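# Push the wheeled drawer pedestal fully under the desk

## Task

Get the rolling drawer pedestal completely beneath the desk so no part of it extends past the desk's front or side edges. Its drawer fronts must point toward the open room and run parallel to the desk's front edge. The pedestal must stay upright and level, since a toppled or tilted pedestal is a failure, and it has to stay in position without the robot holding it there.

## Robot and tools

Robot: a Hello Robot Stretch 4 with a single arm. It has an omni-wheel base, a lift that rides up a mast, an arm that telescopes forward, a three-joint wrist (yaw, pitch, roll) and a two-finger gripper. It stands about 1.6 m tall; the base rim lies within 0.23 m of the base origin. Cameras: head_camera, head_left_camera, head_right_camera, wrist_camera.

Frames: the base frame sits on the floor beneath the base centre, x ahead, y to the left, z up. The odometry frame is where the base frame was when the scene began. hand_pose is reported in the base frame and marks the point between the fingers 0.015 m short of the tips; with all wrist joints at zero its axes line up with the base axes. The printed hand position may be somewhat wrong.

execute_actions: argument "actions" is a list holding one action or nothing (empty just reports state and pictures). Optional "cameras" picks which images come back: omitted, null or ["all"] gives every camera, [] gives none; a bad name rejects the call. An action may contain "base", "joints", or both, plus optional "pace" and "contact_limits"; alternatively it is only {"end_of_arm": "enable_torque"}, which re-powers wrist or gripper motors that shut off. Everything in one action starts at once and may finish at different moments.
- "base": an object with exactly one key, each a relative move measured from where the base last reported itself, not a pose. translate_m: straight drive in metres, positive forward, -2 to 2. strafe_m: sideways slide in metres, positive to the left, -2 to 2. rotate_rad: spin in place in radians, positive counter-clockwise seen from above, -3.2 to 3.2.
- "joints": an object keyed by joint name, each value an absolute target (not an offset). lift_m 0 to 1.2; arm_m 0 to 0.55 (extension); wrist_yaw_rad -1.134 to 4.276 (0 points ahead, positive turns left, 3.14 tucked back, beyond 3.4 the arm may block it); wrist_pitch_rad -1.117 to 4.259 (0 level, 1.57 pointing down); wrist_roll_rad -1.117 to 4.259 (0 keeps fingers level, positive is clockwise viewed from behind); gripper_m 0 to 0.08 (finger gap in metres). Targets past a limit are clipped and the result notes it; any other bad value or unknown key refuses the whole call and nothing moves.
- "pace": "slow", "default", "fast" or "max"; base top speeds 0.1/0.3/0.4/0.6 m/s and 1/2/3/4 rad/s respectively, reduced when the lift is above 0.2 m (down to 0.3 m/s and 1 rad/s at 1.2 m).
- "contact_limits": only key arm_m, 0 (gentlest) to 0.75 (firmest), default 0.5; sets how much push stops the arm.
A joint or the base left out of an action may still be driving toward its earlier target. Unfold the wrist at the start with lift_m 0.4 and wrist_yaw_rad 0 together. If a result reports a stop, the remaining motion calls in that same reply are skipped.

wait: "seconds" from 0 to 10; commands nothing new and returns the same report as an empty action.

zoom_image: "camera" plus "region" [x0, y0, x1, y1] in pixels of that camera's most recent full image, origin top-left, at most 504 by 504.

finished_scene: "scene" is the number of the current scene; it ends the scene irreversibly once the last command has been held, and reports success. The pedestal must already be in place and stay there.

Result lines: base_status and joint_status tell how each commanded motion ended: "done"; "off_target" (stopped short, may still push); "contact_stop_at_<key>" (hit something, part may go slack); "limit_stop_at_<name>" such as own_body (self-collision guard) or tilt (leaning over 6 degrees, everything goes slack until it levels); "time_out"; "torque_fault" (wrist or gripper motor went limp; send enable_torque). For the base, "done" only means the wheels turned the commanded amount, slip included. on_its_own lists things not commanded by the call; "held at" there is the held target, not the actual position. lidar_m: 12 distances in metres, one per 30-degree sector, first straight ahead then counter-clockwise (4th left, 7th behind, 10th right); "-" means nothing seen or closer than 0.25 m; it sees from about 0.15 m up, so a desk top shows up even where the base fits beneath; it misses glass, thin legs and much behind. wrist_depth_mm: a 7x7 grid of median depths, 100 to 2000 mm, from top left, "-" for unknown. base_odometry: x, y and heading (-3.142 to 3.142, positive left) from wheel counts. turned_by_wheels vs turned_by_imu: a gap over about 0.1 rad suggests a collision or slip, and heading error is roughly their difference. base_tilt: forward and right lean in degrees, with a fixed bias up to about 1.5. motor_effort: percent of maximum, positive toward larger joint values, peak of the last action in brackets; for wheel_0, wheel_1, wheel_2 positive means turning right. "pictures" names the cameras in image order.

Gripper: to grip, command a gap below the object's width; pressing fingers keep the reading above the command. If gripper effort stays beyond about 50 points from 0, the motor shuts off and may drop things.

Avoid: dropping things, slamming or shoving hard, the pedestal tipping or ending up tilted, and the robot tipping (carrying over 1 kg with arm_m over 0.2 while driving or turning, especially at fast paces, or pushing steadily with a high gripper or high contact limit). Wrist torque faults, e.g. from ramming the gripper into something with the base or arm, lower the result. Prefer gentle, short pushes and keep the robot's own motion time small.

Each tool is called by a JSON object that holds its "op" and its "data".

## Session

{"op": "execute_actions", "data": {"actions": []}}

Scene clock: 0.00 s.
base_odometry: x=+0.000 y=+0.000 heading=+0.000 (m, m, rad; odometry frame)
turned_by_wheels: +0.000 (rad since the last result)
turned_by_imu: +0.000 (rad since the last result)
base_tilt: forward=-0.8 right=+0.1 (deg)
lidar_m: 1.76 0.96 1.32 2.26 1.90 1.89 1.31 1.11 1.10 1.28 1.86 1.74
base_status: not commanded
joint_positions: lift_m=+0.143 arm_m=+0.001 wrist_yaw_rad=+3.064 wrist_pitch_rad=-0.008 wrist_roll_rad=+0.002 gripper_m=+0.040
joint_status: not commanded
motor_effort: lift_m=+19 arm_m=-1 wrist_yaw_rad=+1 wrist_pitch_rad=-9 wrist_roll_rad=-1 gripper_m=+0 wheel_0=+0 wheel_1=+0 wheel_2=+0 (%)
hand_pose: x=-0.0337 y=+0.1036 z=+0.3224 quat_wxyz=(+0.039, +0.004, +0.001, +0.999) (m; base frame)
wrist_depth_mm: 145 146 - - - 1756 1576 / - 145 1576 - - 1756 1576 / - 125 196 - - 1808 1537 / 107 145 243 - - 1756 1537 / 144 1205 1537 - - 1708 1537 / 1098 1229 1336 1308 1281 1308 1308 / 878 946 109 854 123 917 854
pictures: head_camera, head_left_camera, head_right_camera, wrist_camera
Images, in order (width x height): head_camera 420x560, head_left_camera 420x672, head_right_camera 420x672, wrist_camera 616x392.

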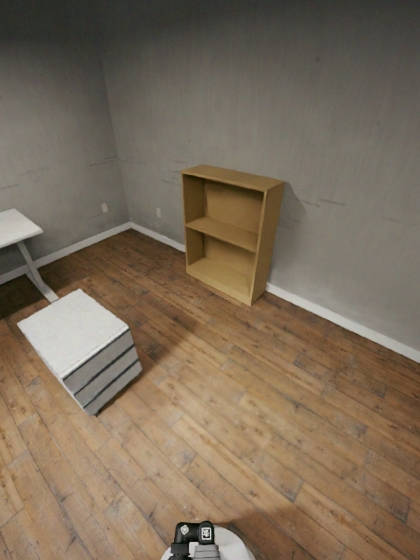

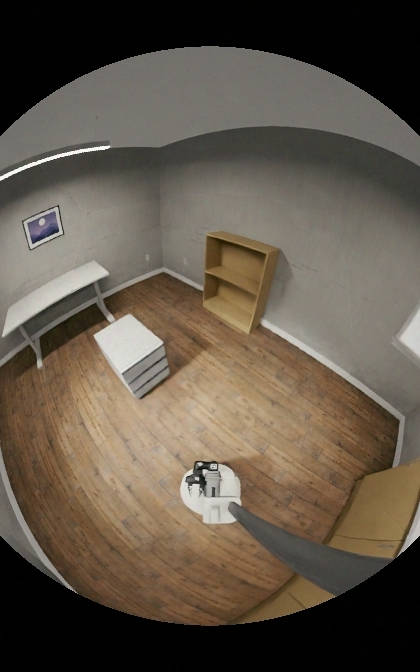

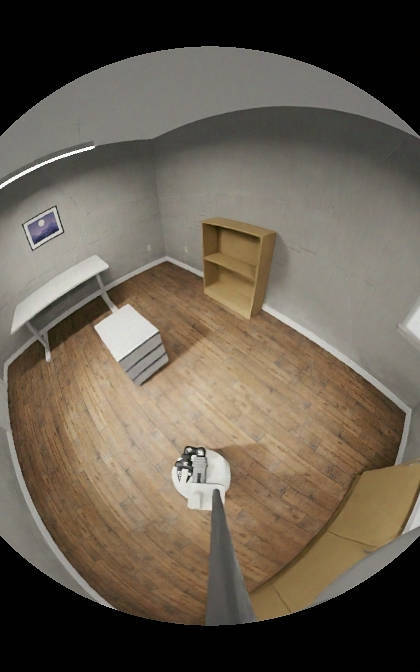

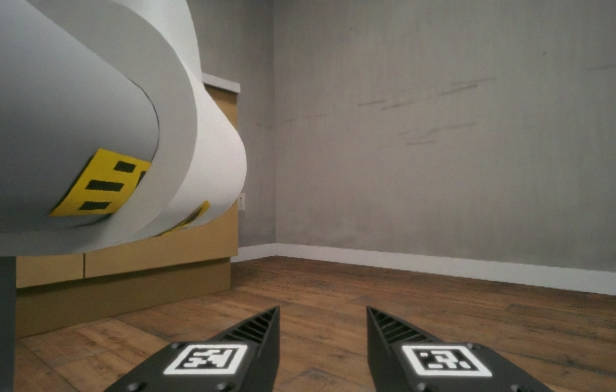

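{"op": "execute_actions", "data": {"actions": [{"base":{"rotate_rad":0.95}}], "cameras": ["head_camera","head_left_camera"]}}

Scene clock: 4.40 s.
base_odometry: x=+0.000 y=+0.000 heading=+0.950 (m, m, rad; odometry frame)
turned_by_wheels: +0.950 (rad since the last result)
turned_by_imu: +0.939 (rad since the last result)
base_tilt: forward=-0.8 right=+0.1 (deg)
lidar_m: 0.97 2.38 1.92 1.88 1.40 1.12 1.10 1.20 1.90 1.86 1.75 0.97
base_status: done
joint_positions: lift_m=+0.143 arm_m=+0.001 wrist_yaw_rad=+3.064 wrist_pitch_rad=-0.008 wrist_roll_rad=+0.002 gripper_m=+0.040
joint_status: not commanded
motor_effort: lift_m=+19(19) arm_m=-1(2) wrist_yaw_rad=+0(0) wrist_pitch_rad=-8(9) wrist_roll_rad=-1(0) gripper_m=+0(0) wheel_0=+1(2) wheel_1=+1(5) wheel_2=+1(9) (%)
hand_pose: x=-0.0337 y=+0.1036 z=+0.3224 quat_wxyz=(+0.039, +0.004, +0.001, +0.999) (m; base frame)
wrist_depth_mm: 145 146 1921 1921 1863 1756 1756 / - 145 1255 1281 1255 1205 1182 / - 125 195 1255 1205 1182 1182 / 107 144 242 1229 1205 1182 1160 / 143 1281 1255 1229 1205 1205 1138 / 1366 1336 1308 1281 1255 1229 1229 / 891 931 109 842 123 904 854
pictures: head_camera, head_left_camera
Images, in order (width x height): head_camera 420x560, head_left_camera 420x672.

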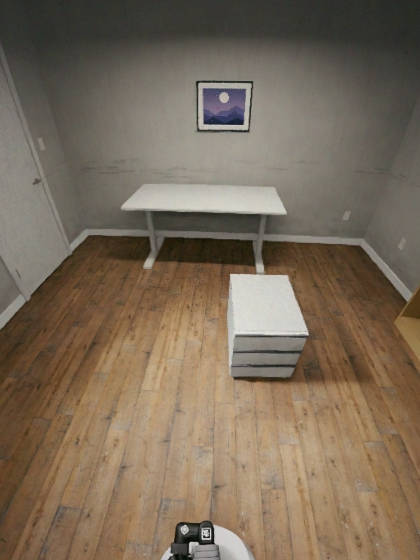

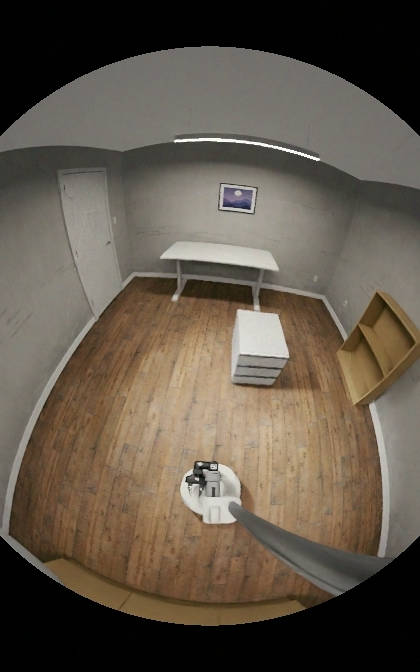

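{"op": "execute_actions", "data": {"actions": [{"base":{"rotate_rad":-0.08}}], "cameras": []}}

{"op": "execute_actions", "data": {"actions": [{"base":{"strafe_m":-0.82},"pace":"fast"}], "cameras": ["head_camera"]}}

Scene clock: 17.03 s.
base_odometry: x=+0.000 y=+0.000 heading=+0.870 (m, m, rad; odometry frame)
turned_by_wheels: -0.080 (rad since the last result)
turned_by_imu: -0.079 (rad since the last result)
base_tilt: forward=-0.8 right=+0.1 (deg)
lidar_m: 0.97 2.28 1.95 1.89 1.97 1.13 1.10 1.18 1.92 1.85 1.77 1.02
base_status: done
joint_positions: lift_m=+0.143 arm_m=+0.001 wrist_yaw_rad=+3.064 wrist_pitch_rad=-0.008 wrist_roll_rad=+0.002 gripper_m=+0.040
joint_status: not commanded
motor_effort: lift_m=+19(19) arm_m=-2(2) wrist_yaw_rad=+1(1) wrist_pitch_rad=-8(9) wrist_roll_rad=-1(1) gripper_m=+0(0) wheel_0=+1(3) wheel_1=+0(10) wheel_2=+0(5) (%)
hand_pose: x=-0.0337 y=+0.1036 z=+0.3224 quat_wxyz=(+0.039, +0.004, +0.001, +0.999) (m; base frame)
wrist_depth_mm: 145 146 1863 1863 1863 1921 1921 / - 145 1229 1255 1255 1281 1921 / - 125 196 1255 1229 1205 1863 / 107 145 243 1255 1229 1229 1229 / 143 1255 1255 1205 1229 1255 1308 / 1281 1308 1281 1281 1281 1281 1281 / 878 931 109 854 123 904 854
pictures: none
No camera images: the call's "cameras" was empty. Leave "cameras" out to get every camera's image.

Scene clock: 20.30 s.
base_odometry: x=+0.627 y=-0.528 heading=+0.870 (m, m, rad; odometry frame)
turned_by_wheels: +0.000 (rad since the last result)
turned_by_imu: -0.001 (rad since the last result)
base_tilt: forward=-0.8 right=+0.1 (deg)
lidar_m: 1.12 1.00 2.77 2.70 1.56 1.18 1.13 1.45 1.09 1.04 1.06 1.06
base_status: done
joint_positions: lift_m=+0.143 arm_m=+0.001 wrist_yaw_rad=+3.064 wrist_pitch_rad=-0.008 wrist_roll_rad=+0.002 gripper_m=+0.040
joint_status: not commanded
motor_effort: lift_m=+19(19) arm_m=-1(2) wrist_yaw_rad=+1(1) wrist_pitch_rad=-9(10) wrist_roll_rad=-1(1) gripper_m=+0(0) wheel_0=-1(11) wheel_1=+0(13) wheel_2=+1(3) (%)
hand_pose: x=-0.0337 y=+0.1036 z=+0.3224 quat_wxyz=(+0.039, +0.004, +0.001, +0.999) (m; base frame)
wrist_depth_mm: 145 146 1863 1921 1863 1921 1921 / - 145 1921 1308 1255 1281 1308 / - 125 196 1281 1281 1281 1281 / 107 145 242 1281 1308 1281 1281 / 143 1808 1863 1255 1281 1308 1281 / 1366 1336 1336 1308 1281 1281 1308 / 878 946 109 842 123 917 854
pictures: head_camera
Images, in order (width x height): head_camera 420x560.

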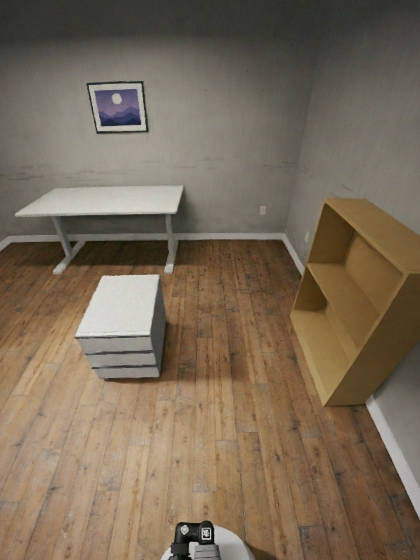

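{"op": "execute_actions", "data": {"actions": [{"base":{"translate_m":1.22},"pace":"fast"}], "cameras": ["head_camera","head_left_camera"]}}

Scene clock: 30.07 s.
base_odometry: x=+1.413 y=+0.404 heading=+0.870 (m, m, rad; odometry frame)
turned_by_wheels: +0.000 (rad since the last result)
turned_by_imu: -0.005 (rad since the last result)
base_tilt: forward=-0.8 right=+0.1 (deg)
lidar_m: 0.98 0.41 0.29 0.27 0.25 2.43 2.37 1.51 0.77 0.76 0.80 1.57
base_status: done
joint_positions: lift_m=+0.143 arm_m=+0.001 wrist_yaw_rad=+3.064 wrist_pitch_rad=-0.008 wrist_roll_rad=+0.002 gripper_m=+0.040
joint_status: not commanded
motor_effort: lift_m=+19(19) arm_m=-2(2) wrist_yaw_rad=+2(1) wrist_pitch_rad=-9(8) wrist_roll_rad=-1(1) gripper_m=+0(0) wheel_0=-1(9) wheel_1=-1(6) wheel_2=+0(15) (%)
hand_pose: x=-0.0337 y=+0.1036 z=+0.3224 quat_wxyz=(+0.039, +0.004, +0.001, +0.999) (m; base frame)
wrist_depth_mm: 145 147 - - - - - / - 145 - - - - 268 / - 125 196 - - - 267 / 107 145 243 - - - 270 / 143 - - - - - 271 / 1397 1336 1366 1281 1281 1138 272 / 878 931 109 854 123 315 271
pictures: head_camera, head_left_camera
Images, in order (width x height): head_camera 420x560, head_left_camera 420x672.

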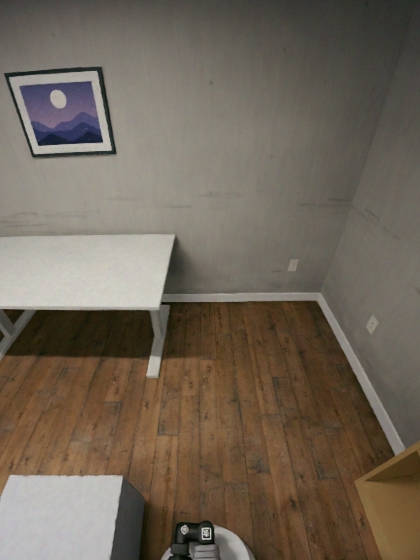

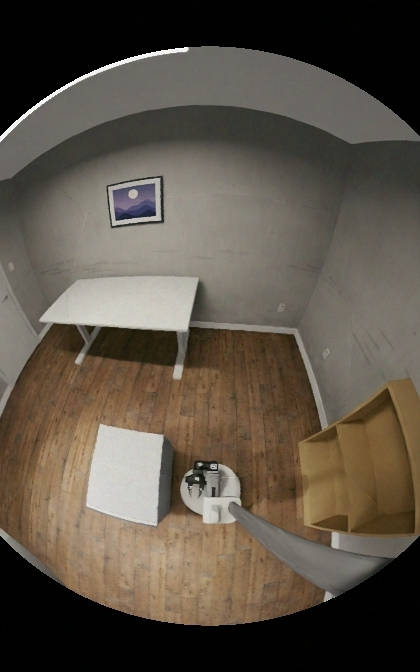

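{"op": "execute_actions", "data": {"actions": [{"base":{"translate_m":0.035}}], "cameras": []}}

{"op": "execute_actions", "data": {"actions": [{"base":{"strafe_m":0.2},"pace":"slow"}], "cameras": ["head_camera","head_left_camera"]}}

Scene clock: 33.90 s.
base_odometry: x=+1.436 y=+0.431 heading=+0.870 (m, m, rad; odometry frame)
turned_by_wheels: +0.000 (rad since the last result)
turned_by_imu: +0.000 (rad since the last result)
base_tilt: forward=-0.7 right=+0.1 (deg)
lidar_m: 0.95 0.96 0.28 0.26 0.29 2.48 2.41 1.52 0.76 0.76 0.80 1.58
base_status: done
joint_positions: lift_m=+0.143 arm_m=+0.001 wrist_yaw_rad=+3.064 wrist_pitch_rad=-0.008 wrist_roll_rad=+0.002 gripper_m=+0.040
joint_status: not commanded
motor_effort: lift_m=+19(19) arm_m=-2(2) wrist_yaw_rad=+0(1) wrist_pitch_rad=-7(8) wrist_roll_rad=+0(1) gripper_m=+0(0) wheel_0=+0(4) wheel_1=+0(6) wheel_2=+0(8) (%)
hand_pose: x=-0.0337 y=+0.1036 z=+0.3224 quat_wxyz=(+0.039, +0.004, +0.001, +0.999) (m; base frame)
wrist_depth_mm: 145 146 - - - - - / - 146 - - - - 268 / - 125 195 - - 373 270 / 107 145 242 - - 375 271 / 143 - - - - 373 271 / 1336 1336 1308 1308 1308 382 272 / 891 931 109 842 123 317 273
pictures: none
No camera images: the call's "cameras" was empty. Leave "cameras" out to get every camera's image.

Scene clock: 37.03 s.
base_odometry: x=+1.283 y=+0.560 heading=+0.870 (m, m, rad; odometry frame)
turned_by_wheels: +0.000 (rad since the last result)
turned_by_imu: -0.001 (rad since the last result)
base_tilt: forward=-0.7 right=+0.1 (deg)
lidar_m: 0.90 0.28 0.25 0.25 0.25 0.29 2.40 1.78 0.99 0.95 1.00 1.80
base_status: done
joint_positions: lift_m=+0.143 arm_m=+0.001 wrist_yaw_rad=+3.064 wrist_pitch_rad=-0.008 wrist_roll_rad=+0.002 gripper_m=+0.040
joint_status: not commanded
motor_effort: lift_m=+19(19) arm_m=-2(2) wrist_yaw_rad=+2(2) wrist_pitch_rad=-10(8) wrist_roll_rad=-1(1) gripper_m=+0(0) wheel_0=-9(14) wheel_1=+6(13) wheel_2=+1(7) (%)
hand_pose: x=-0.0337 y=+0.1036 z=+0.3224 quat_wxyz=(+0.039, +0.004, +0.001, +0.999) (m; base frame)
wrist_depth_mm: 145 146 - - - 222 163 / - 145 - - - 222 167 / - 125 196 - - 223 167 / 107 145 242 - - 223 167 / 143 - - - - 224 167 / 1336 1366 1336 1308 342 225 165 / 878 946 109 854 123 188 162
pictures: head_camera, head_left_camera
Images, in order (width x height): head_camera 420x560, head_left_camera 420x672.

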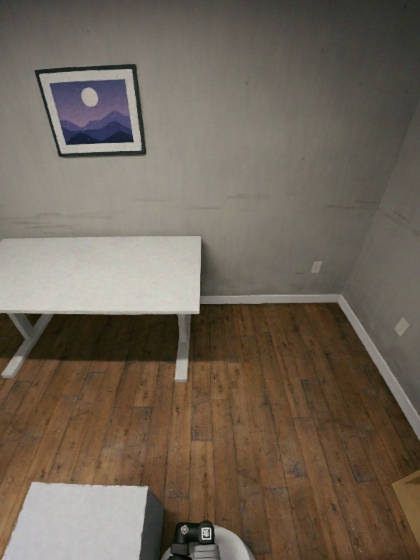

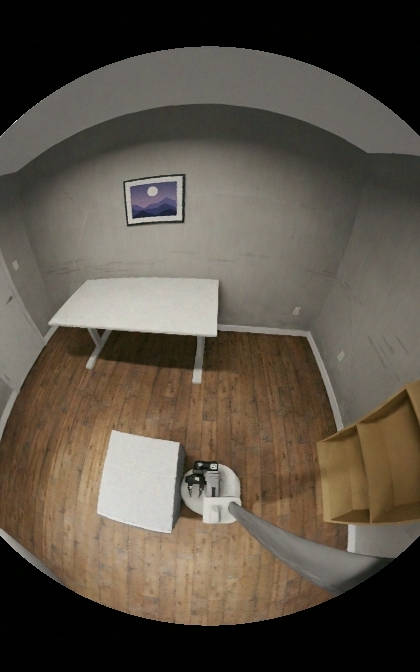

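{"op": "execute_actions", "data": {"actions": [{"base":{"translate_m":0.06},"pace":"slow"}], "cameras": []}}

{"op": "execute_actions", "data": {"actions": [{"base":{"strafe_m":0.12},"pace":"slow"}], "cameras": ["head_camera","head_left_camera"]}}

Scene clock: 41.50 s.
base_odometry: x=+1.322 y=+0.605 heading=+0.870 (m, m, rad; odometry frame)
turned_by_wheels: +0.000 (rad since the last result)
turned_by_imu: +0.000 (rad since the last result)
base_tilt: forward=-0.8 right=+0.1 (deg)
lidar_m: 0.86 0.27 0.25 0.25 0.25 0.28 2.47 1.79 1.02 0.96 1.34 1.73
base_status: done
joint_positions: lift_m=+0.143 arm_m=+0.001 wrist_yaw_rad=+3.064 wrist_pitch_rad=-0.008 wrist_roll_rad=+0.002 gripper_m=+0.040
joint_status: not commanded
motor_effort: lift_m=+19(19) arm_m=-1(2) wrist_yaw_rad=+2(1) wrist_pitch_rad=-8(10) wrist_roll_rad=-1(1) gripper_m=+0(0) wheel_0=-2(6) wheel_1=+8(9) wheel_2=-2(4) (%)
hand_pose: x=-0.0337 y=+0.1036 z=+0.3224 quat_wxyz=(+0.039, +0.004, +0.001, +0.999) (m; base frame)
wrist_depth_mm: 145 146 - - - 220 163 / - 145 - - - 221 167 / - 125 196 - 415 222 166 / 107 145 242 - 424 222 167 / 144 - - - 436 224 167 / 1366 1336 1308 1308 340 224 165 / 891 917 109 854 123 188 161
pictures: none
No camera images: the call's "cameras" was empty. Leave "cameras" out to get every camera's image.

Scene clock: 43.83 s.
base_odometry: x=+1.231 y=+0.683 heading=+0.870 (m, m, rad; odometry frame)
turned_by_wheels: +0.000 (rad since the last result)
turned_by_imu: -0.001 (rad since the last result)
base_tilt: forward=-0.8 right=+0.0 (deg)
lidar_m: 0.86 0.27 0.25 0.25 0.25 0.30 2.45 1.96 1.14 1.07 1.46 1.74
base_status: done
joint_positions: lift_m=+0.143 arm_m=+0.001 wrist_yaw_rad=+3.064 wrist_pitch_rad=-0.008 wrist_roll_rad=+0.002 gripper_m=+0.040
joint_status: not commanded
motor_effort: lift_m=+19(19) arm_m=-2(2) wrist_yaw_rad=+1(1) wrist_pitch_rad=-7(10) wrist_roll_rad=-2(1) gripper_m=-1(0) wheel_0=-9(16) wheel_1=+3(18) wheel_2=+0(3) (%)
hand_pose: x=-0.0337 y=+0.1036 z=+0.3224 quat_wxyz=(+0.039, +0.004, +0.001, +0.999) (m; base frame)
wrist_depth_mm: 145 147 - - - 224 164 / - 145 - - - 225 163 / - 125 195 - - 226 167 / 107 145 242 - - 227 168 / 143 - - - 1863 227 169 / 1336 1336 1336 1308 351 228 166 / 866 931 109 842 123 190 162
pictures: head_camera, head_left_camera
Images, in order (width x height): head_camera 420x560, head_left_camera 420x672.

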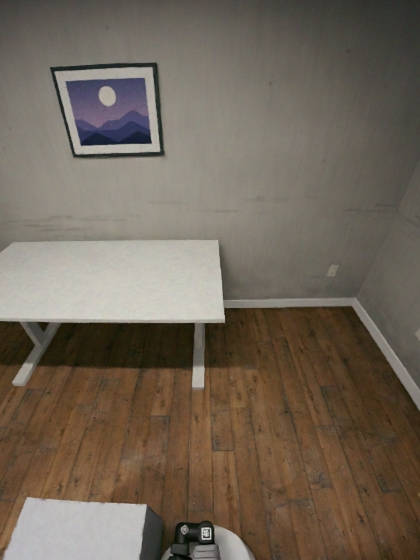

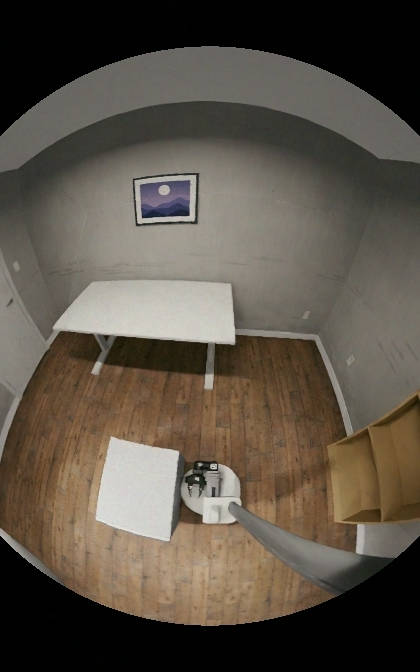

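{"op": "execute_actions", "data": {"actions": [{"base":{"translate_m":0.1}}], "cameras": []}}

{"op": "execute_actions", "data": {"actions": [{"base":{"strafe_m":0.1},"pace":"slow"}], "cameras": ["head_camera","head_left_camera"]}}

Scene clock: 49.47 s.
base_odometry: x=+1.295 y=+0.759 heading=+0.870 (m, m, rad; odometry frame)
turned_by_wheels: +0.000 (rad since the last result)
turned_by_imu: -0.001 (rad since the last result)
base_tilt: forward=-0.8 right=+0.1 (deg)
lidar_m: 0.76 0.79 0.25 0.25 0.25 0.31 2.56 1.93 1.14 1.07 1.45 1.64
base_status: done
joint_positions: lift_m=+0.143 arm_m=+0.001 wrist_yaw_rad=+3.064 wrist_pitch_rad=-0.008 wrist_roll_rad=+0.002 gripper_m=+0.040
joint_status: not commanded
motor_effort: lift_m=+19(19) arm_m=-2(2) wrist_yaw_rad=+0(1) wrist_pitch_rad=-10(9) wrist_roll_rad=-1(1) gripper_m=+0(0) wheel_0=-3(11) wheel_1=+7(15) wheel_2=-1(4) (%)
hand_pose: x=-0.0337 y=+0.1036 z=+0.3224 quat_wxyz=(+0.039, +0.004, +0.001, +0.999) (m; base frame)
wrist_depth_mm: 145 146 - - - 224 163 / - 145 - - - 224 167 / - 125 196 - 430 223 167 / 107 144 243 - 433 224 167 / 143 - - - 436 224 168 / 1397 1336 1308 1308 345 227 165 / 878 931 109 842 123 189 162
pictures: none
No camera images: the call's "cameras" was empty. Leave "cameras" out to get every camera's image.

Scene clock: 51.60 s.
base_odometry: x=+1.219 y=+0.823 heading=+0.870 (m, m, rad; odometry frame)
turned_by_wheels: +0.000 (rad since the last result)
turned_by_imu: -0.001 (rad since the last result)
base_tilt: forward=-0.7 right=+0.1 (deg)
lidar_m: 0.76 0.80 0.25 0.25 0.25 0.26 2.55 2.07 1.24 1.17 1.56 0.80
base_status: done
joint_positions: lift_m=+0.143 arm_m=+0.001 wrist_yaw_rad=+3.064 wrist_pitch_rad=-0.008 wrist_roll_rad=+0.002 gripper_m=+0.040
joint_status: not commanded
motor_effort: lift_m=+19(19) arm_m=-2(2) wrist_yaw_rad=+2(1) wrist_pitch_rad=-7(9) wrist_roll_rad=+0(1) gripper_m=+0(0) wheel_0=-8(15) wheel_1=+4(14) wheel_2=+1(3) (%)
hand_pose: x=-0.0337 y=+0.1036 z=+0.3224 quat_wxyz=(+0.039, +0.004, +0.001, +0.999) (m; base frame)
wrist_depth_mm: 146 146 - - - 208 160 / - 145 - - 379 208 163 / - 125 196 - 347 208 163 / 107 145 242 - 347 209 163 / 143 - - - 347 209 163 / 1336 1336 1308 1308 294 211 164 / 866 917 109 842 123 180 158
pictures: head_camera, head_left_camera
Images, in order (width x height): head_camera 420x560, head_left_camera 420x672.

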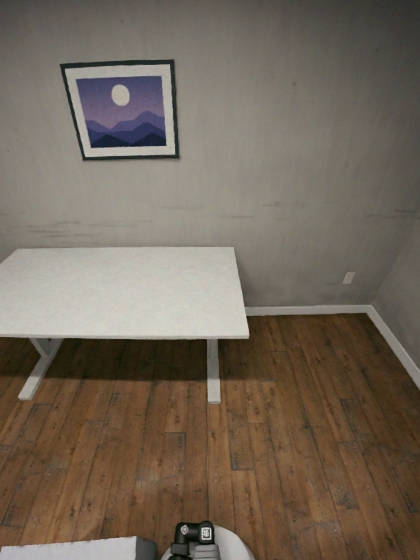

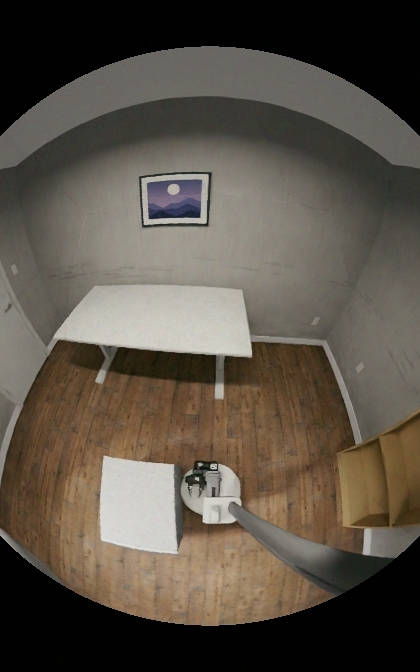

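{"op": "execute_actions", "data": {"actions": [{"base":{"strafe_m":-0.07},"pace":"fast"}], "cameras": []}}

{"op": "execute_actions", "data": {"actions": [{"base":{"translate_m":-0.8},"pace":"fast"}], "cameras": ["head_camera"]}}

Scene clock: 55.97 s.
base_odometry: x=+1.273 y=+0.778 heading=+0.870 (m, m, rad; odometry frame)
turned_by_wheels: +0.000 (rad since the last result)
turned_by_imu: +0.000 (rad since the last result)
base_tilt: forward=-0.8 right=+0.1 (deg)
lidar_m: 0.76 0.80 0.28 0.26 0.26 0.36 2.55 2.01 1.15 1.10 1.49 1.62
base_status: done
joint_positions: lift_m=+0.143 arm_m=+0.001 wrist_yaw_rad=+3.064 wrist_pitch_rad=-0.008 wrist_roll_rad=+0.002 gripper_m=+0.040
joint_status: not commanded
motor_effort: lift_m=+19(19) arm_m=-1(3) wrist_yaw_rad=+1(1) wrist_pitch_rad=-8(10) wrist_roll_rad=-1(1) gripper_m=+0(0) wheel_0=+0(8) wheel_1=+1(5) wheel_2=-1(3) (%)
hand_pose: x=-0.0337 y=+0.1036 z=+0.3224 quat_wxyz=(+0.039, +0.004, +0.001, +0.999) (m; base frame)
wrist_depth_mm: 145 147 - - - - 252 / - 145 - - - 324 242 / - 125 196 - - 324 242 / 107 145 243 - - 324 243 / 143 - - - 1863 325 243 / 1336 1366 1308 1336 455 325 244 / 878 931 109 854 123 281 245
pictures: none
No camera images: the call's "cameras" was empty. Leave "cameras" out to get every camera's image.

Scene clock: 59.33 s.
base_odometry: x=+0.757 y=+0.167 heading=+0.870 (m, m, rad; odometry frame)
turned_by_wheels: +0.000 (rad since the last result)
turned_by_imu: +0.002 (rad since the last result)
base_tilt: forward=-0.7 right=+0.1 (deg)
lidar_m: 1.56 0.45 0.54 2.33 2.45 1.78 1.75 1.94 1.46 1.12 1.15 2.08
base_status: done
joint_positions: lift_m=+0.143 arm_m=+0.001 wrist_yaw_rad=+3.064 wrist_pitch_rad=-0.008 wrist_roll_rad=+0.002 gripper_m=+0.040
joint_status: not commanded
motor_effort: lift_m=+19(19) arm_m=-2(2) wrist_yaw_rad=+1(2) wrist_pitch_rad=-6(8) wrist_roll_rad=+0(0) gripper_m=+0(0) wheel_0=+1(3) wheel_1=+0(9) wheel_2=+0(10) (%)
hand_pose: x=-0.0337 y=+0.1036 z=+0.3224 quat_wxyz=(+0.039, +0.004, +0.001, +0.999) (m; base frame)
wrist_depth_mm: 146 146 - - - - - / - 145 - - - - - / - 125 196 1863 1921 1808 - / 107 145 243 1863 1863 1863 - / 144 - 1983 1921 1921 1983 1921 / 1366 1336 1336 1308 1308 1336 1308 / 878 931 109 854 123 904 854
pictures: head_camera
Images, in order (width x height): head_camera 420x560.

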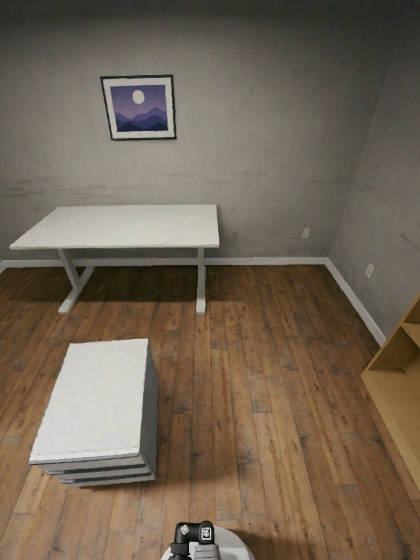

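{"op": "execute_actions", "data": {"actions": [{"base":{"strafe_m":0.45},"pace":"fast"}], "cameras": []}}

{"op": "execute_actions", "data": {"actions": [{"base":{"translate_m":0.27},"pace":"slow"}], "cameras": ["head_camera","head_left_camera"]}}

Scene clock: 67.50 s.
base_odometry: x=+0.413 y=+0.457 heading=+0.870 (m, m, rad; odometry frame)
turned_by_wheels: +0.000 (rad since the last result)
turned_by_imu: -0.001 (rad since the last result)
base_tilt: forward=-0.8 right=+0.0 (deg)
lidar_m: 0.35 0.37 1.96 1.88 1.99 1.76 1.72 1.83 1.91 1.57 1.61 0.39
base_status: done
joint_positions: lift_m=+0.143 arm_m=+0.001 wrist_yaw_rad=+3.064 wrist_pitch_rad=-0.008 wrist_roll_rad=+0.002 gripper_m=+0.040
joint_status: not commanded
motor_effort: lift_m=+19(19) arm_m=-2(2) wrist_yaw_rad=+1(1) wrist_pitch_rad=-7(8) wrist_roll_rad=-1(1) gripper_m=+0(0) wheel_0=+1(9) wheel_1=+0(11) wheel_2=+0(2) (%)
hand_pose: x=-0.0337 y=+0.1036 z=+0.3224 quat_wxyz=(+0.039, +0.004, +0.001, +0.999) (m; base frame)
wrist_depth_mm: 145 147 - - - - - / - 145 - - - - - / - 125 196 1863 1863 - - / 107 144 243 1921 1863 - - / 144 1921 1863 1921 1921 1921 - / 1336 1366 1308 1336 1281 1281 1308 / 878 931 109 842 123 917 842
pictures: none
No camera images: the call's "cameras" was empty. Leave "cameras" out to get every camera's image.

Scene clock: 71.50 s.
base_odometry: x=+0.586 y=+0.663 heading=+0.871 (m, m, rad; odometry frame)
turned_by_wheels: +0.001 (rad since the last result)
turned_by_imu: +0.000 (rad since the last result)
base_tilt: forward=-0.8 right=+0.1 (deg)
lidar_m: 0.25 0.25 0.31 1.87 1.97 2.07 1.99 2.12 1.93 1.54 1.60 0.25
base_status: done
joint_positions: lift_m=+0.142 arm_m=+0.000 wrist_yaw_rad=+3.069 wrist_pitch_rad=-0.008 wrist_roll_rad=+0.002 gripper_m=+0.040
joint_status: not commanded
motor_effort: lift_m=+21(21) arm_m=+0(2) wrist_yaw_rad=-13(50) wrist_pitch_rad=-7(13) wrist_roll_rad=-1(2) gripper_m=+0(0) wheel_0=+8(13) wheel_1=+4(10) wheel_2=-5(15) (%)
hand_pose: x=-0.0346 y=+0.1026 z=+0.3224 quat_wxyz=(+0.036, +0.004, +0.001, +0.999) (m; base frame)
wrist_depth_mm: 145 146 - - - - - / - 145 - - - - - / - 124 188 - - - - / 107 144 234 - - - - / 143 - - - - - - / 1255 1366 1366 1308 1336 1281 1281 / 891 960 109 854 123 917 854
pictures: head_camera, head_left_camera
Images, in order (width x height): head_camera 420x560, head_left_camera 420x672.

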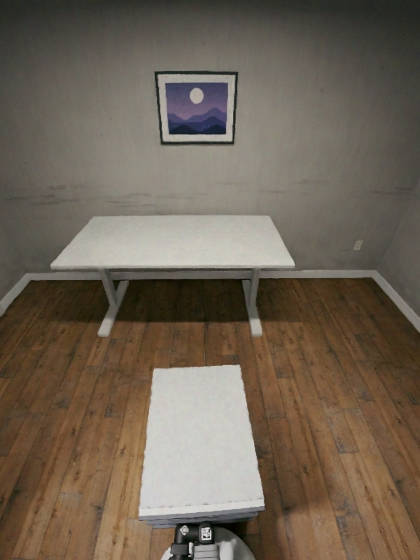

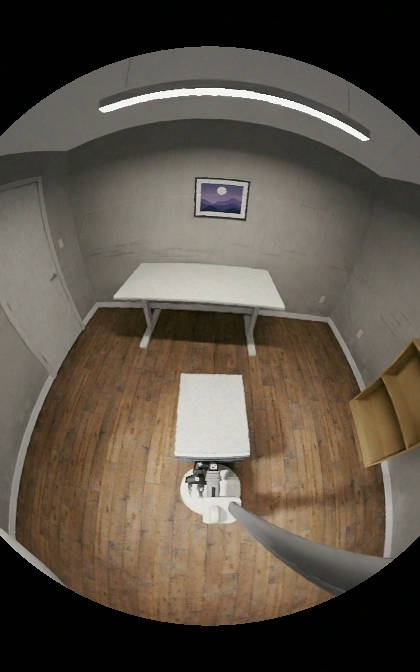

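{"op": "execute_actions", "data": {"actions": [{"base":{"translate_m":0.3},"pace":"slow"}], "cameras": ["head_camera"]}}

Scene clock: 78.43 s.
base_odometry: x=+0.779 y=+0.892 heading=+0.871 (m, m, rad; odometry frame)
turned_by_wheels: +0.000 (rad since the last result)
turned_by_imu: -0.002 (rad since the last result)
base_tilt: forward=-0.7 right=+0.1 (deg)
lidar_m: 0.25 0.25 1.91 1.86 1.95 2.36 2.28 2.45 1.61 1.56 1.95 0.25
base_status: done
joint_positions: lift_m=+0.142 arm_m=+0.000 wrist_yaw_rad=+3.065 wrist_pitch_rad=-0.008 wrist_roll_rad=+0.002 gripper_m=+0.040
joint_status: not commanded
motor_effort: lift_m=+21(21) arm_m=+0(0) wrist_yaw_rad=+0(13) wrist_pitch_rad=-8(7) wrist_roll_rad=-1(0) gripper_m=+0(0) wheel_0=+5(14) wheel_1=+5(5) wheel_2=-9(10) (%)
hand_pose: x=-0.0341 y=+0.1035 z=+0.3224 quat_wxyz=(+0.038, +0.004, +0.001, +0.999) (m; base frame)
wrist_depth_mm: 145 146 - - - - - / - 145 - - - - - / - 125 196 - - - - / 107 144 241 - - - - / 143 - - - - - - / 1366 1336 1308 1308 1308 1308 1281 / 878 917 109 842 123 904 854
pictures: head_camera
Images, in order (width x height): head_camera 420x560.

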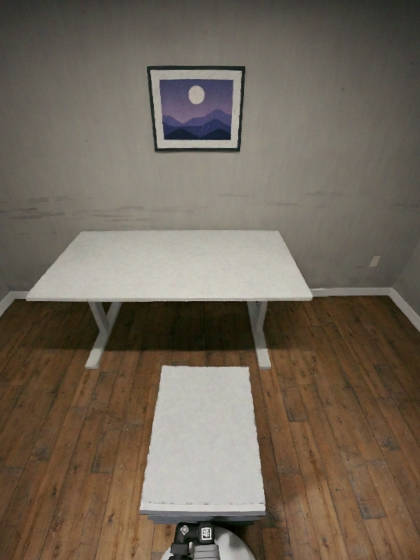

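{"op": "execute_actions", "data": {"actions": [{"base":{"strafe_m":-0.035},"pace":"slow"}], "cameras": []}}

{"op": "execute_actions", "data": {"actions": [{"base":{"translate_m":0.3},"pace":"slow"}], "cameras": ["head_camera"]}}

Scene clock: 84.03 s.
base_odometry: x=+0.806 y=+0.870 heading=+0.871 (m, m, rad; odometry frame)
turned_by_wheels: +0.000 (rad since the last result)
turned_by_imu: +0.000 (rad since the last result)
base_tilt: forward=-0.8 right=+0.1 (deg)
lidar_m: 0.25 0.25 0.31 1.90 2.00 2.36 2.30 2.41 1.58 1.53 1.94 0.25
base_status: done
joint_positions: lift_m=+0.142 arm_m=+0.000 wrist_yaw_rad=+3.065 wrist_pitch_rad=-0.008 wrist_roll_rad=+0.002 gripper_m=+0.040
joint_status: not commanded
motor_effort: lift_m=+21(21) arm_m=+0(0) wrist_yaw_rad=+0(0) wrist_pitch_rad=-8(8) wrist_roll_rad=-2(1) gripper_m=-1(0) wheel_0=+7(10) wheel_1=+2(3) wheel_2=-4(9) (%)
hand_pose: x=-0.0341 y=+0.1035 z=+0.3224 quat_wxyz=(+0.038, +0.004, +0.001, +0.999) (m; base frame)
wrist_depth_mm: 145 146 - - - - - / - 145 - - - - - / - 125 195 - - - - / 107 144 241 - - - - / 143 - - - - - - / 1366 1336 1308 1308 1255 1281 1281 / 878 946 109 854 123 917 854
pictures: none
No camera images: the call's "cameras" was empty. Leave "cameras" out to get every camera's image.

Scene clock: 88.30 s.
base_odometry: x=+0.999 y=+1.099 heading=+0.871 (m, m, rad; odometry frame)
turned_by_wheels: +0.000 (rad since the last result)
turned_by_imu: -0.004 (rad since the last result)
base_tilt: forward=-0.8 right=+0.1 (deg)
lidar_m: 0.25 0.25 0.32 1.87 1.99 2.66 2.59 2.56 1.58 1.52 1.94 0.25
base_status: done
joint_positions: lift_m=+0.142 arm_m=+0.000 wrist_yaw_rad=+3.065 wrist_pitch_rad=-0.008 wrist_roll_rad=+0.002 gripper_m=+0.040
joint_status: not commanded
motor_effort: lift_m=+21(21) arm_m=+0(0) wrist_yaw_rad=+0(0) wrist_pitch_rad=-7(8) wrist_roll_rad=-1(0) gripper_m=+0(0) wheel_0=+1(4) wheel_1=+4(7) wheel_2=-9(17) (%)
hand_pose: x=-0.0341 y=+0.1035 z=+0.3224 quat_wxyz=(+0.038, +0.004, +0.001, +0.999) (m; base frame)
wrist_depth_mm: 145 146 - - - - - / - 145 - - - - - / - 125 196 - - - - / 107 144 242 - - - - / 143 - - - - - - / 1336 1336 1308 1308 1308 1281 1281 / 878 960 109 854 123 904 854
pictures: head_camera
Images, in order (width x height): head_camera 420x560.

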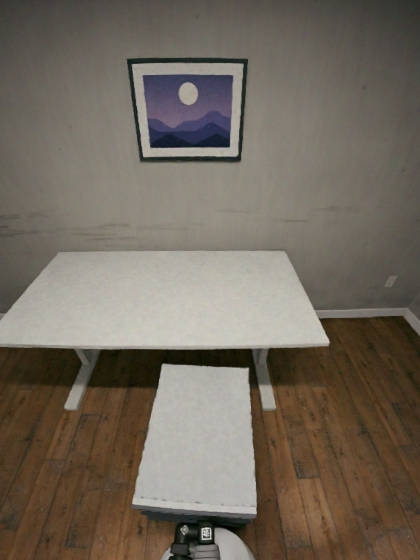

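{"op": "execute_actions", "data": {"actions": [{"base":{"strafe_m":-0.07},"pace":"slow"}], "cameras": []}}

{"op": "execute_actions", "data": {"actions": [{"base":{"translate_m":0.12},"pace":"slow"}], "cameras": ["head_camera"]}}

Scene clock: 93.80 s.
base_odometry: x=+1.052 y=+1.054 heading=+0.871 (m, m, rad; odometry frame)
turned_by_wheels: +0.000 (rad since the last result)
turned_by_imu: +0.000 (rad since the last result)
base_tilt: forward=-0.8 right=+0.1 (deg)
lidar_m: 0.25 0.25 0.32 1.93 2.06 2.69 2.61 2.49 1.51 1.45 1.84 0.26
base_status: done
joint_positions: lift_m=+0.142 arm_m=+0.000 wrist_yaw_rad=+3.065 wrist_pitch_rad=-0.008 wrist_roll_rad=+0.002 gripper_m=+0.040
joint_status: not commanded
motor_effort: lift_m=+21(21) arm_m=+0(0) wrist_yaw_rad=+0(0) wrist_pitch_rad=-5(8) wrist_roll_rad=-1(1) gripper_m=+0(0) wheel_0=+6(11) wheel_1=+0(7) wheel_2=-5(8) (%)
hand_pose: x=-0.0341 y=+0.1035 z=+0.3224 quat_wxyz=(+0.038, +0.004, +0.001, +0.999) (m; base frame)
wrist_depth_mm: 145 146 - - - - - / - 145 - - - - - / - 125 195 - - - - / 107 144 241 - - - - / 143 - - - - - - / 1366 1336 1308 1281 1281 1308 1308 / 878 931 109 842 123 904 854
pictures: none
No camera images: the call's "cameras" was empty. Leave "cameras" out to get every camera's image.

Scene clock: 96.27 s.
base_odometry: x=+1.130 y=+1.145 heading=+0.871 (m, m, rad; odometry frame)
turned_by_wheels: +0.000 (rad since the last result)
turned_by_imu: -0.002 (rad since the last result)
base_tilt: forward=-0.7 right=+0.1 (deg)
lidar_m: 0.25 0.25 0.33 1.93 2.06 2.81 2.72 2.49 1.53 1.46 1.84 0.25
base_status: done
joint_positions: lift_m=+0.142 arm_m=+0.000 wrist_yaw_rad=+3.065 wrist_pitch_rad=-0.008 wrist_roll_rad=+0.002 gripper_m=+0.040
joint_status: not commanded
motor_effort: lift_m=+21(21) arm_m=+1(0) wrist_yaw_rad=+0(0) wrist_pitch_rad=-5(7) wrist_roll_rad=-1(1) gripper_m=+0(0) wheel_0=+1(8) wheel_1=+4(5) wheel_2=-9(18) (%)
hand_pose: x=-0.0341 y=+0.1035 z=+0.3224 quat_wxyz=(+0.038, +0.004, +0.001, +0.999) (m; base frame)
wrist_depth_mm: 145 146 - - - - - / - 145 - - - - - / - 125 195 - - - - / 107 145 241 - - - - / 143 - - - - - - / 1366 1336 1366 1308 1281 1281 1281 / 878 931 109 854 123 917 854
pictures: head_camera
Images, in order (width x height): head_camera 420x560.

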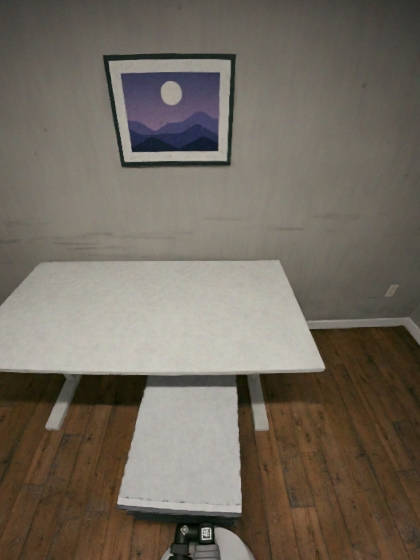

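{"op": "execute_actions", "data": {"actions": [{"base":{"strafe_m":-0.04},"pace":"slow"}], "cameras": []}}

{"op": "execute_actions", "data": {"actions": [{"base":{"translate_m":0.1},"pace":"slow"}], "cameras": ["head_camera"]}}

Scene clock: 100.50 s.
base_odometry: x=+1.160 y=+1.119 heading=+0.871 (m, m, rad; odometry frame)
turned_by_wheels: +0.000 (rad since the last result)
turned_by_imu: +0.000 (rad since the last result)
base_tilt: forward=-0.8 right=+0.1 (deg)
lidar_m: 0.25 0.25 0.31 1.98 2.09 2.81 2.73 2.42 1.48 1.42 1.81 0.30
base_status: done
joint_positions: lift_m=+0.142 arm_m=+0.000 wrist_yaw_rad=+3.065 wrist_pitch_rad=-0.008 wrist_roll_rad=+0.002 gripper_m=+0.040
joint_status: not commanded
motor_effort: lift_m=+21(21) arm_m=+0(0) wrist_yaw_rad=+0(1) wrist_pitch_rad=-8(7) wrist_roll_rad=-1(1) gripper_m=+0(0) wheel_0=+7(8) wheel_1=+0(1) wheel_2=-3(12) (%)
hand_pose: x=-0.0341 y=+0.1035 z=+0.3224 quat_wxyz=(+0.038, +0.004, +0.001, +0.999) (m; base frame)
wrist_depth_mm: 145 146 - - - - - / - 145 - - - - - / - 125 196 - - - - / 107 144 241 - - - - / 143 - - - - - - / 1366 1336 1308 1308 1281 1308 1308 / 878 946 109 854 123 917 854
pictures: none
No camera images: the call's "cameras" was empty. Leave "cameras" out to get every camera's image.

Scene clock: 102.77 s.
base_odometry: x=+1.224 y=+1.196 heading=+0.870 (m, m, rad; odometry frame)
turned_by_wheels: -0.001 (rad since the last result)
turned_by_imu: -0.002 (rad since the last result)
base_tilt: forward=-0.8 right=+0.1 (deg)
lidar_m: 0.25 0.25 0.32 1.96 2.10 2.88 2.83 2.45 1.48 1.43 1.80 0.28
base_status: done
joint_positions: lift_m=+0.142 arm_m=+0.000 wrist_yaw_rad=+3.065 wrist_pitch_rad=-0.008 wrist_roll_rad=+0.002 gripper_m=+0.040
joint_status: not commanded
motor_effort: lift_m=+21(21) arm_m=+0(0) wrist_yaw_rad=+0(0) wrist_pitch_rad=-8(7) wrist_roll_rad=-2(2) gripper_m=+0(0) wheel_0=-1(9) wheel_1=+4(11) wheel_2=-12(21) (%)
hand_pose: x=-0.0341 y=+0.1035 z=+0.3224 quat_wxyz=(+0.038, +0.004, +0.001, +0.999) (m; base frame)
wrist_depth_mm: 145 146 - - - - - / - 145 - - - - - / - 125 195 - - - - / 107 144 242 - - - - / 143 - - - - - - / 1336 1336 1308 1281 1281 1281 1308 / 878 931 109 854 123 904 842
pictures: head_camera
Images, in order (width x height): head_camera 420x560.

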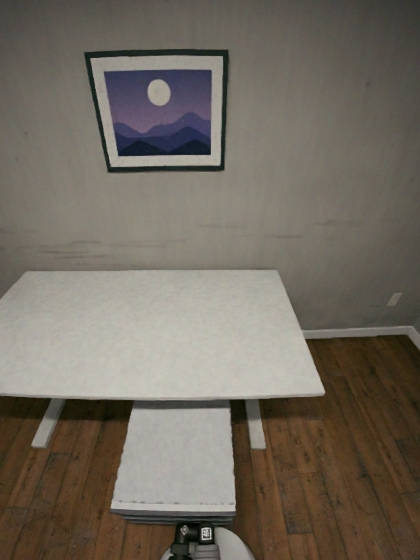

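{"op": "execute_actions", "data": {"actions": [{"base":{"translate_m":0.12},"pace":"slow"}], "cameras": ["head_camera"]}}

{"op": "zoom_image", "data": {"camera": "head_camera", "region": [60, 400, 360, 560]}}

Scene clock: 110.83 s.
base_odometry: x=+1.301 y=+1.287 heading=+0.870 (m, m, rad; odometry frame)
turned_by_wheels: +0.000 (rad since the last result)
turned_by_imu: -0.002 (rad since the last result)
base_tilt: forward=-0.8 right=+0.1 (deg)
lidar_m: 0.25 0.25 0.30 1.99 2.11 2.91 2.96 2.42 1.49 1.44 0.54 0.25
base_status: done
joint_positions: lift_m=+0.142 arm_m=+0.000 wrist_yaw_rad=+3.065 wrist_pitch_rad=-0.008 wrist_roll_rad=+0.002 gripper_m=+0.040
joint_status: not commanded
motor_effort: lift_m=+21(21) arm_m=+0(1) wrist_yaw_rad=+0(0) wrist_pitch_rad=-6(7) wrist_roll_rad=-1(1) gripper_m=+0(0) wheel_0=+1(2) wheel_1=+6(9) wheel_2=-11(19) (%)
hand_pose: x=-0.0341 y=+0.1035 z=+0.3224 quat_wxyz=(+0.038, +0.004, +0.001, +0.999) (m; base frame)
wrist_depth_mm: 145 146 - - - - - / - 145 - - - - - / - 125 195 - - - - / 107 144 243 - - - - / 143 - - - - - - / 1397 1336 1336 1308 1308 1308 1281 / 891 931 109 842 123 917 854
pictures: head_camera
Images, in order (width x height): head_camera 420x560.

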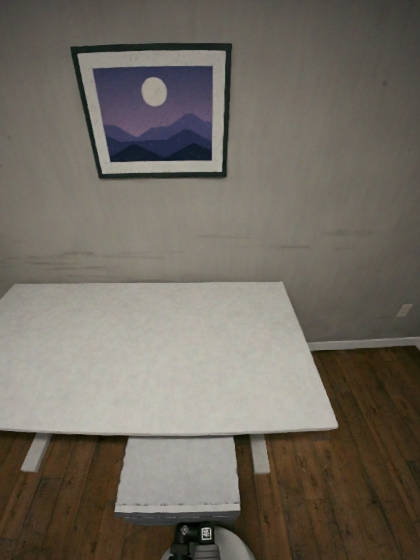

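Region (60, 400, 360, 560) of head_camera's 420x560 image, scaled by 1.680, with more detail than that image has; it fills the top 269 rows of this view, and the rest is white.

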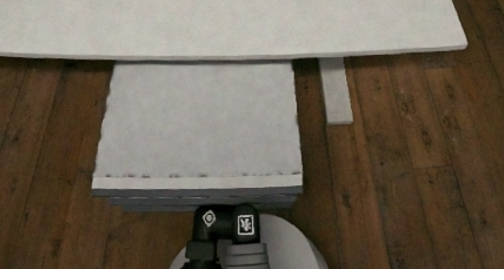

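{"op": "execute_actions", "data": {"actions": [{"base":{"strafe_m":0.05},"pace":"slow"}], "cameras": []}}

{"op": "execute_actions", "data": {"actions": [{"base":{"translate_m":0.2},"pace":"slow"}], "cameras": ["head_camera"]}}

{"op": "execute_actions", "data": {"actions": [{"base":{"translate_m":-0.6},"pace":"fast"}], "cameras": ["head_camera"]}}

{"op": "zoom_image", "data": {"camera": "head_camera", "region": [0, 280, 360, 480]}}

Scene clock: 117.43 s.
base_odometry: x=+1.263 y=+1.319 heading=+0.870 (m, m, rad; odometry frame)
turned_by_wheels: +0.000 (rad since the last result)
turned_by_imu: +0.000 (rad since the last result)
base_tilt: forward=-0.7 right=+0.1 (deg)
lidar_m: 0.25 0.25 0.30 1.92 2.03 2.82 2.94 2.52 1.52 1.49 0.53 0.25
base_status: done
joint_positions: lift_m=+0.142 arm_m=+0.000 wrist_yaw_rad=+3.065 wrist_pitch_rad=-0.008 wrist_roll_rad=+0.002 gripper_m=+0.040
joint_status: not commanded
motor_effort: lift_m=+21(21) arm_m=+0(0) wrist_yaw_rad=+0(1) wrist_pitch_rad=-8(9) wrist_roll_rad=+0(1) gripper_m=+0(0) wheel_0=+0(4) wheel_1=+0(6) wheel_2=+0(7) (%)
hand_pose: x=-0.0341 y=+0.1035 z=+0.3224 quat_wxyz=(+0.038, +0.004, +0.001, +0.999) (m; base frame)
wrist_depth_mm: 145 146 - - - - - / - 145 - - - - - / - 125 196 - - - - / 107 144 241 - - - - / 143 - - - - - - / 1366 1336 1308 1336 1308 1281 1281 / 878 931 109 854 123 904 854
pictures: none
No camera images: the call's "cameras" was empty. Leave "cameras" out to get every camera's image.

Scene clock: 120.73 s.
base_odometry: x=+1.392 y=+1.472 heading=+0.870 (m, m, rad; odometry frame)
turned_by_wheels: +0.000 (rad since the last result)
turned_by_imu: -0.002 (rad since the last result)
base_tilt: forward=-0.7 right=+0.2 (deg)
lidar_m: 0.25 0.25 0.28 0.82 2.01 2.85 3.16 2.51 1.54 1.72 0.28 0.25
base_status: done
joint_positions: lift_m=+0.142 arm_m=+0.000 wrist_yaw_rad=+3.065 wrist_pitch_rad=-0.008 wrist_roll_rad=+0.002 gripper_m=+0.040
joint_status: not commanded
motor_effort: lift_m=+21(21) arm_m=+0(1) wrist_yaw_rad=+1(0) wrist_pitch_rad=-9(7) wrist_roll_rad=-1(1) gripper_m=+0(0) wheel_0=+0(7) wheel_1=+5(1) wheel_2=-8(11) (%)
hand_pose: x=-0.0340 y=+0.1035 z=+0.3224 quat_wxyz=(+0.038, +0.004, +0.001, +0.999) (m; base frame)
wrist_depth_mm: 145 146 - - - - - / - 145 - - - - - / - 125 196 - - - - / 107 145 241 - - - - / 143 - - - - - - / 1366 1366 1336 1308 1281 1281 1308 / 878 931 109 842 123 917 842
pictures: head_camera
Images, in order (width x height): head_camera 420x560.

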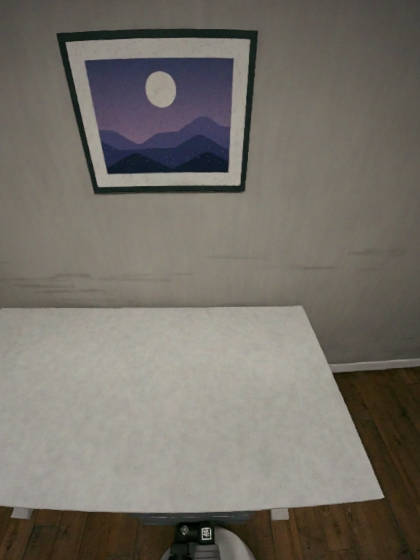

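Scene clock: 123.60 s.
base_odometry: x=+1.005 y=+1.013 heading=+0.870 (m, m, rad; odometry frame)
turned_by_wheels: +0.000 (rad since the last result)
turned_by_imu: +0.002 (rad since the last result)
base_tilt: forward=-0.7 right=+0.1 (deg)
lidar_m: 0.77 0.80 1.15 1.96 2.06 2.63 2.53 2.51 1.54 1.46 1.87 0.79
base_status: done
joint_positions: lift_m=+0.142 arm_m=+0.000 wrist_yaw_rad=+3.064 wrist_pitch_rad=-0.008 wrist_roll_rad=+0.002 gripper_m=+0.040
joint_status: not commanded
motor_effort: lift_m=+21(21) arm_m=+0(0) wrist_yaw_rad=+1(1) wrist_pitch_rad=-6(7) wrist_roll_rad=-1(0) gripper_m=+0(0) wheel_0=+0(4) wheel_1=+2(6) wheel_2=+0(11) (%)
hand_pose: x=-0.0340 y=+0.1035 z=+0.3224 quat_wxyz=(+0.039, +0.004, +0.001, +0.999) (m; base frame)
wrist_depth_mm: 145 146 - - - - - / - 145 - - - - - / - 125 196 - - - - / 107 144 242 - - - - / 144 - - - - - - / 1366 1336 1308 1281 1308 1308 1308 / 878 946 109 854 123 904 854
pictures: head_camera
Images, in order (width x height): head_camera 420x560.

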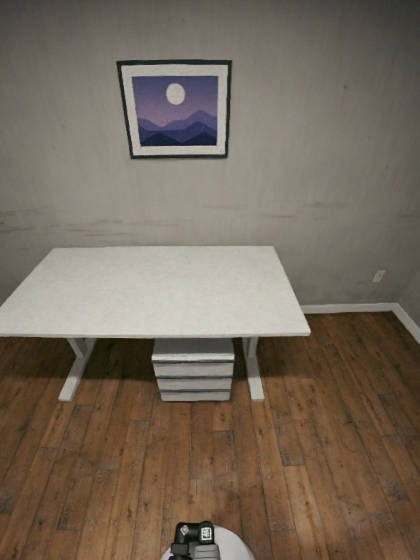

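Region (0, 280, 360, 480) of head_camera's 420x560 image, scaled by 1.400, with more detail than that image has.

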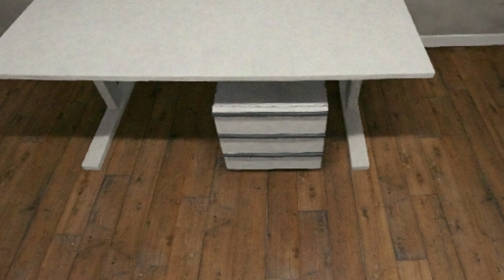

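{"op": "execute_actions", "data": {"actions": [{"base":{"translate_m":0.56},"pace":"fast"}], "cameras": []}}

{"op": "execute_actions", "data": {"actions": [{"base":{"translate_m":0.095},"pace":"slow"}], "cameras": ["head_camera"]}}

{"op": "execute_actions", "data": {"actions": [{"base":{"translate_m":-0.3},"pace":"fast"}], "cameras": ["head_camera"]}}

Scene clock: 130.93 s.
base_odometry: x=+1.366 y=+1.441 heading=+0.870 (m, m, rad; odometry frame)
turned_by_wheels: +0.000 (rad since the last result)
turned_by_imu: -0.002 (rad since the last result)
base_tilt: forward=-0.7 right=+0.1 (deg)
lidar_m: 0.25 0.25 0.34 1.02 2.05 2.84 3.13 2.50 1.55 1.57 0.32 0.25
base_status: done
joint_positions: lift_m=+0.142 arm_m=+0.000 wrist_yaw_rad=+3.064 wrist_pitch_rad=-0.008 wrist_roll_rad=+0.002 gripper_m=+0.040
joint_status: not commanded
motor_effort: lift_m=+21(21) arm_m=+0(0) wrist_yaw_rad=+0(1) wrist_pitch_rad=-9(7) wrist_roll_rad=-1(0) gripper_m=+0(0) wheel_0=+0(8) wheel_1=-2(6) wheel_2=+1(16) (%)
hand_pose: x=-0.0340 y=+0.1035 z=+0.3224 quat_wxyz=(+0.039, +0.004, +0.001, +0.999) (m; base frame)
wrist_depth_mm: 145 146 - - - - - / - 145 - - - - - / - 125 196 - - - - / 107 144 242 - - - - / 143 - - - - - - / 1336 1308 1336 1308 1308 1281 1281 / 866 931 109 842 123 904 854
pictures: none
No camera images: the call's "cameras" was empty. Leave "cameras" out to get every camera's image.

Scene clock: 133.17 s.
base_odometry: x=+1.427 y=+1.514 heading=+0.870 (m, m, rad; odometry frame)
turned_by_wheels: +0.000 (rad since the last result)
turned_by_imu: +0.000 (rad since the last result)
base_tilt: forward=-0.8 right=+0.1 (deg)
lidar_m: 0.25 0.25 0.26 0.61 2.04 2.83 3.22 2.52 1.55 0.51 0.25 0.25
base_status: done
joint_positions: lift_m=+0.142 arm_m=+0.000 wrist_yaw_rad=+3.064 wrist_pitch_rad=-0.008 wrist_roll_rad=+0.002 gripper_m=+0.040
joint_status: not commanded
motor_effort: lift_m=+21(21) arm_m=+0(0) wrist_yaw_rad=+1(2) wrist_pitch_rad=-8(8) wrist_roll_rad=+0(1) gripper_m=+0(0) wheel_0=-1(9) wheel_1=+6(6) wheel_2=-10(21) (%)
hand_pose: x=-0.0340 y=+0.1036 z=+0.3223 quat_wxyz=(+0.039, +0.004, +0.001, +0.999) (m; base frame)
wrist_depth_mm: 145 146 - - - - - / - 145 - - - - - / - 125 196 - - - - / 107 145 243 - - - - / 144 - - - - - - / 1366 1366 1336 1281 1308 1281 1308 / 878 931 109 854 123 917 842
pictures: head_camera
Images, in order (width x height): head_camera 420x560.

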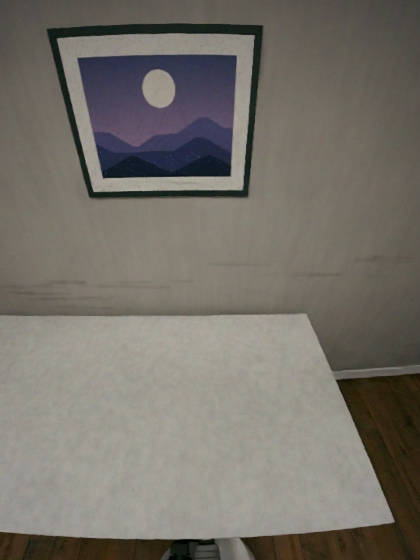

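Scene clock: 135.27 s.
base_odometry: x=+1.234 y=+1.284 heading=+0.870 (m, m, rad; odometry frame)
turned_by_wheels: +0.000 (rad since the last result)
turned_by_imu: +0.001 (rad since the last result)
base_tilt: forward=-0.7 right=+0.1 (deg)
lidar_m: 0.41 0.45 0.62 1.93 2.04 2.84 2.89 2.50 1.53 1.48 0.59 0.44
base_status: done
joint_positions: lift_m=+0.142 arm_m=+0.000 wrist_yaw_rad=+3.064 wrist_pitch_rad=-0.008 wrist_roll_rad=+0.002 gripper_m=+0.040
joint_status: not commanded
motor_effort: lift_m=+21(21) arm_m=+0(0) wrist_yaw_rad=+1(1) wrist_pitch_rad=-9(8) wrist_roll_rad=-1(1) gripper_m=+0(0) wheel_0=+2(5) wheel_1=+0(4) wheel_2=-1(8) (%)
hand_pose: x=-0.0340 y=+0.1036 z=+0.3223 quat_wxyz=(+0.039, +0.004, +0.001, +0.999) (m; base frame)
wrist_depth_mm: 145 146 - - - - - / - 145 - - - - - / - 125 196 - - - - / 107 144 242 - - - - / 144 - - - - - - / 1336 1366 1308 1336 1308 1308 1281 / 878 931 109 842 123 917 854
pictures: head_camera
Images, in order (width x height): head_camera 420x560.

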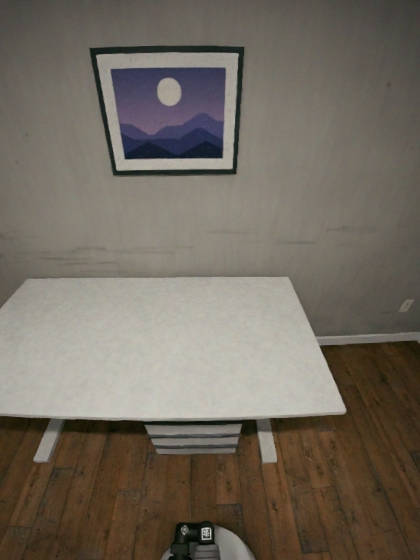

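{"op": "finished_scene", "data": {"scene": 1}}

The scene is finished: the task was done.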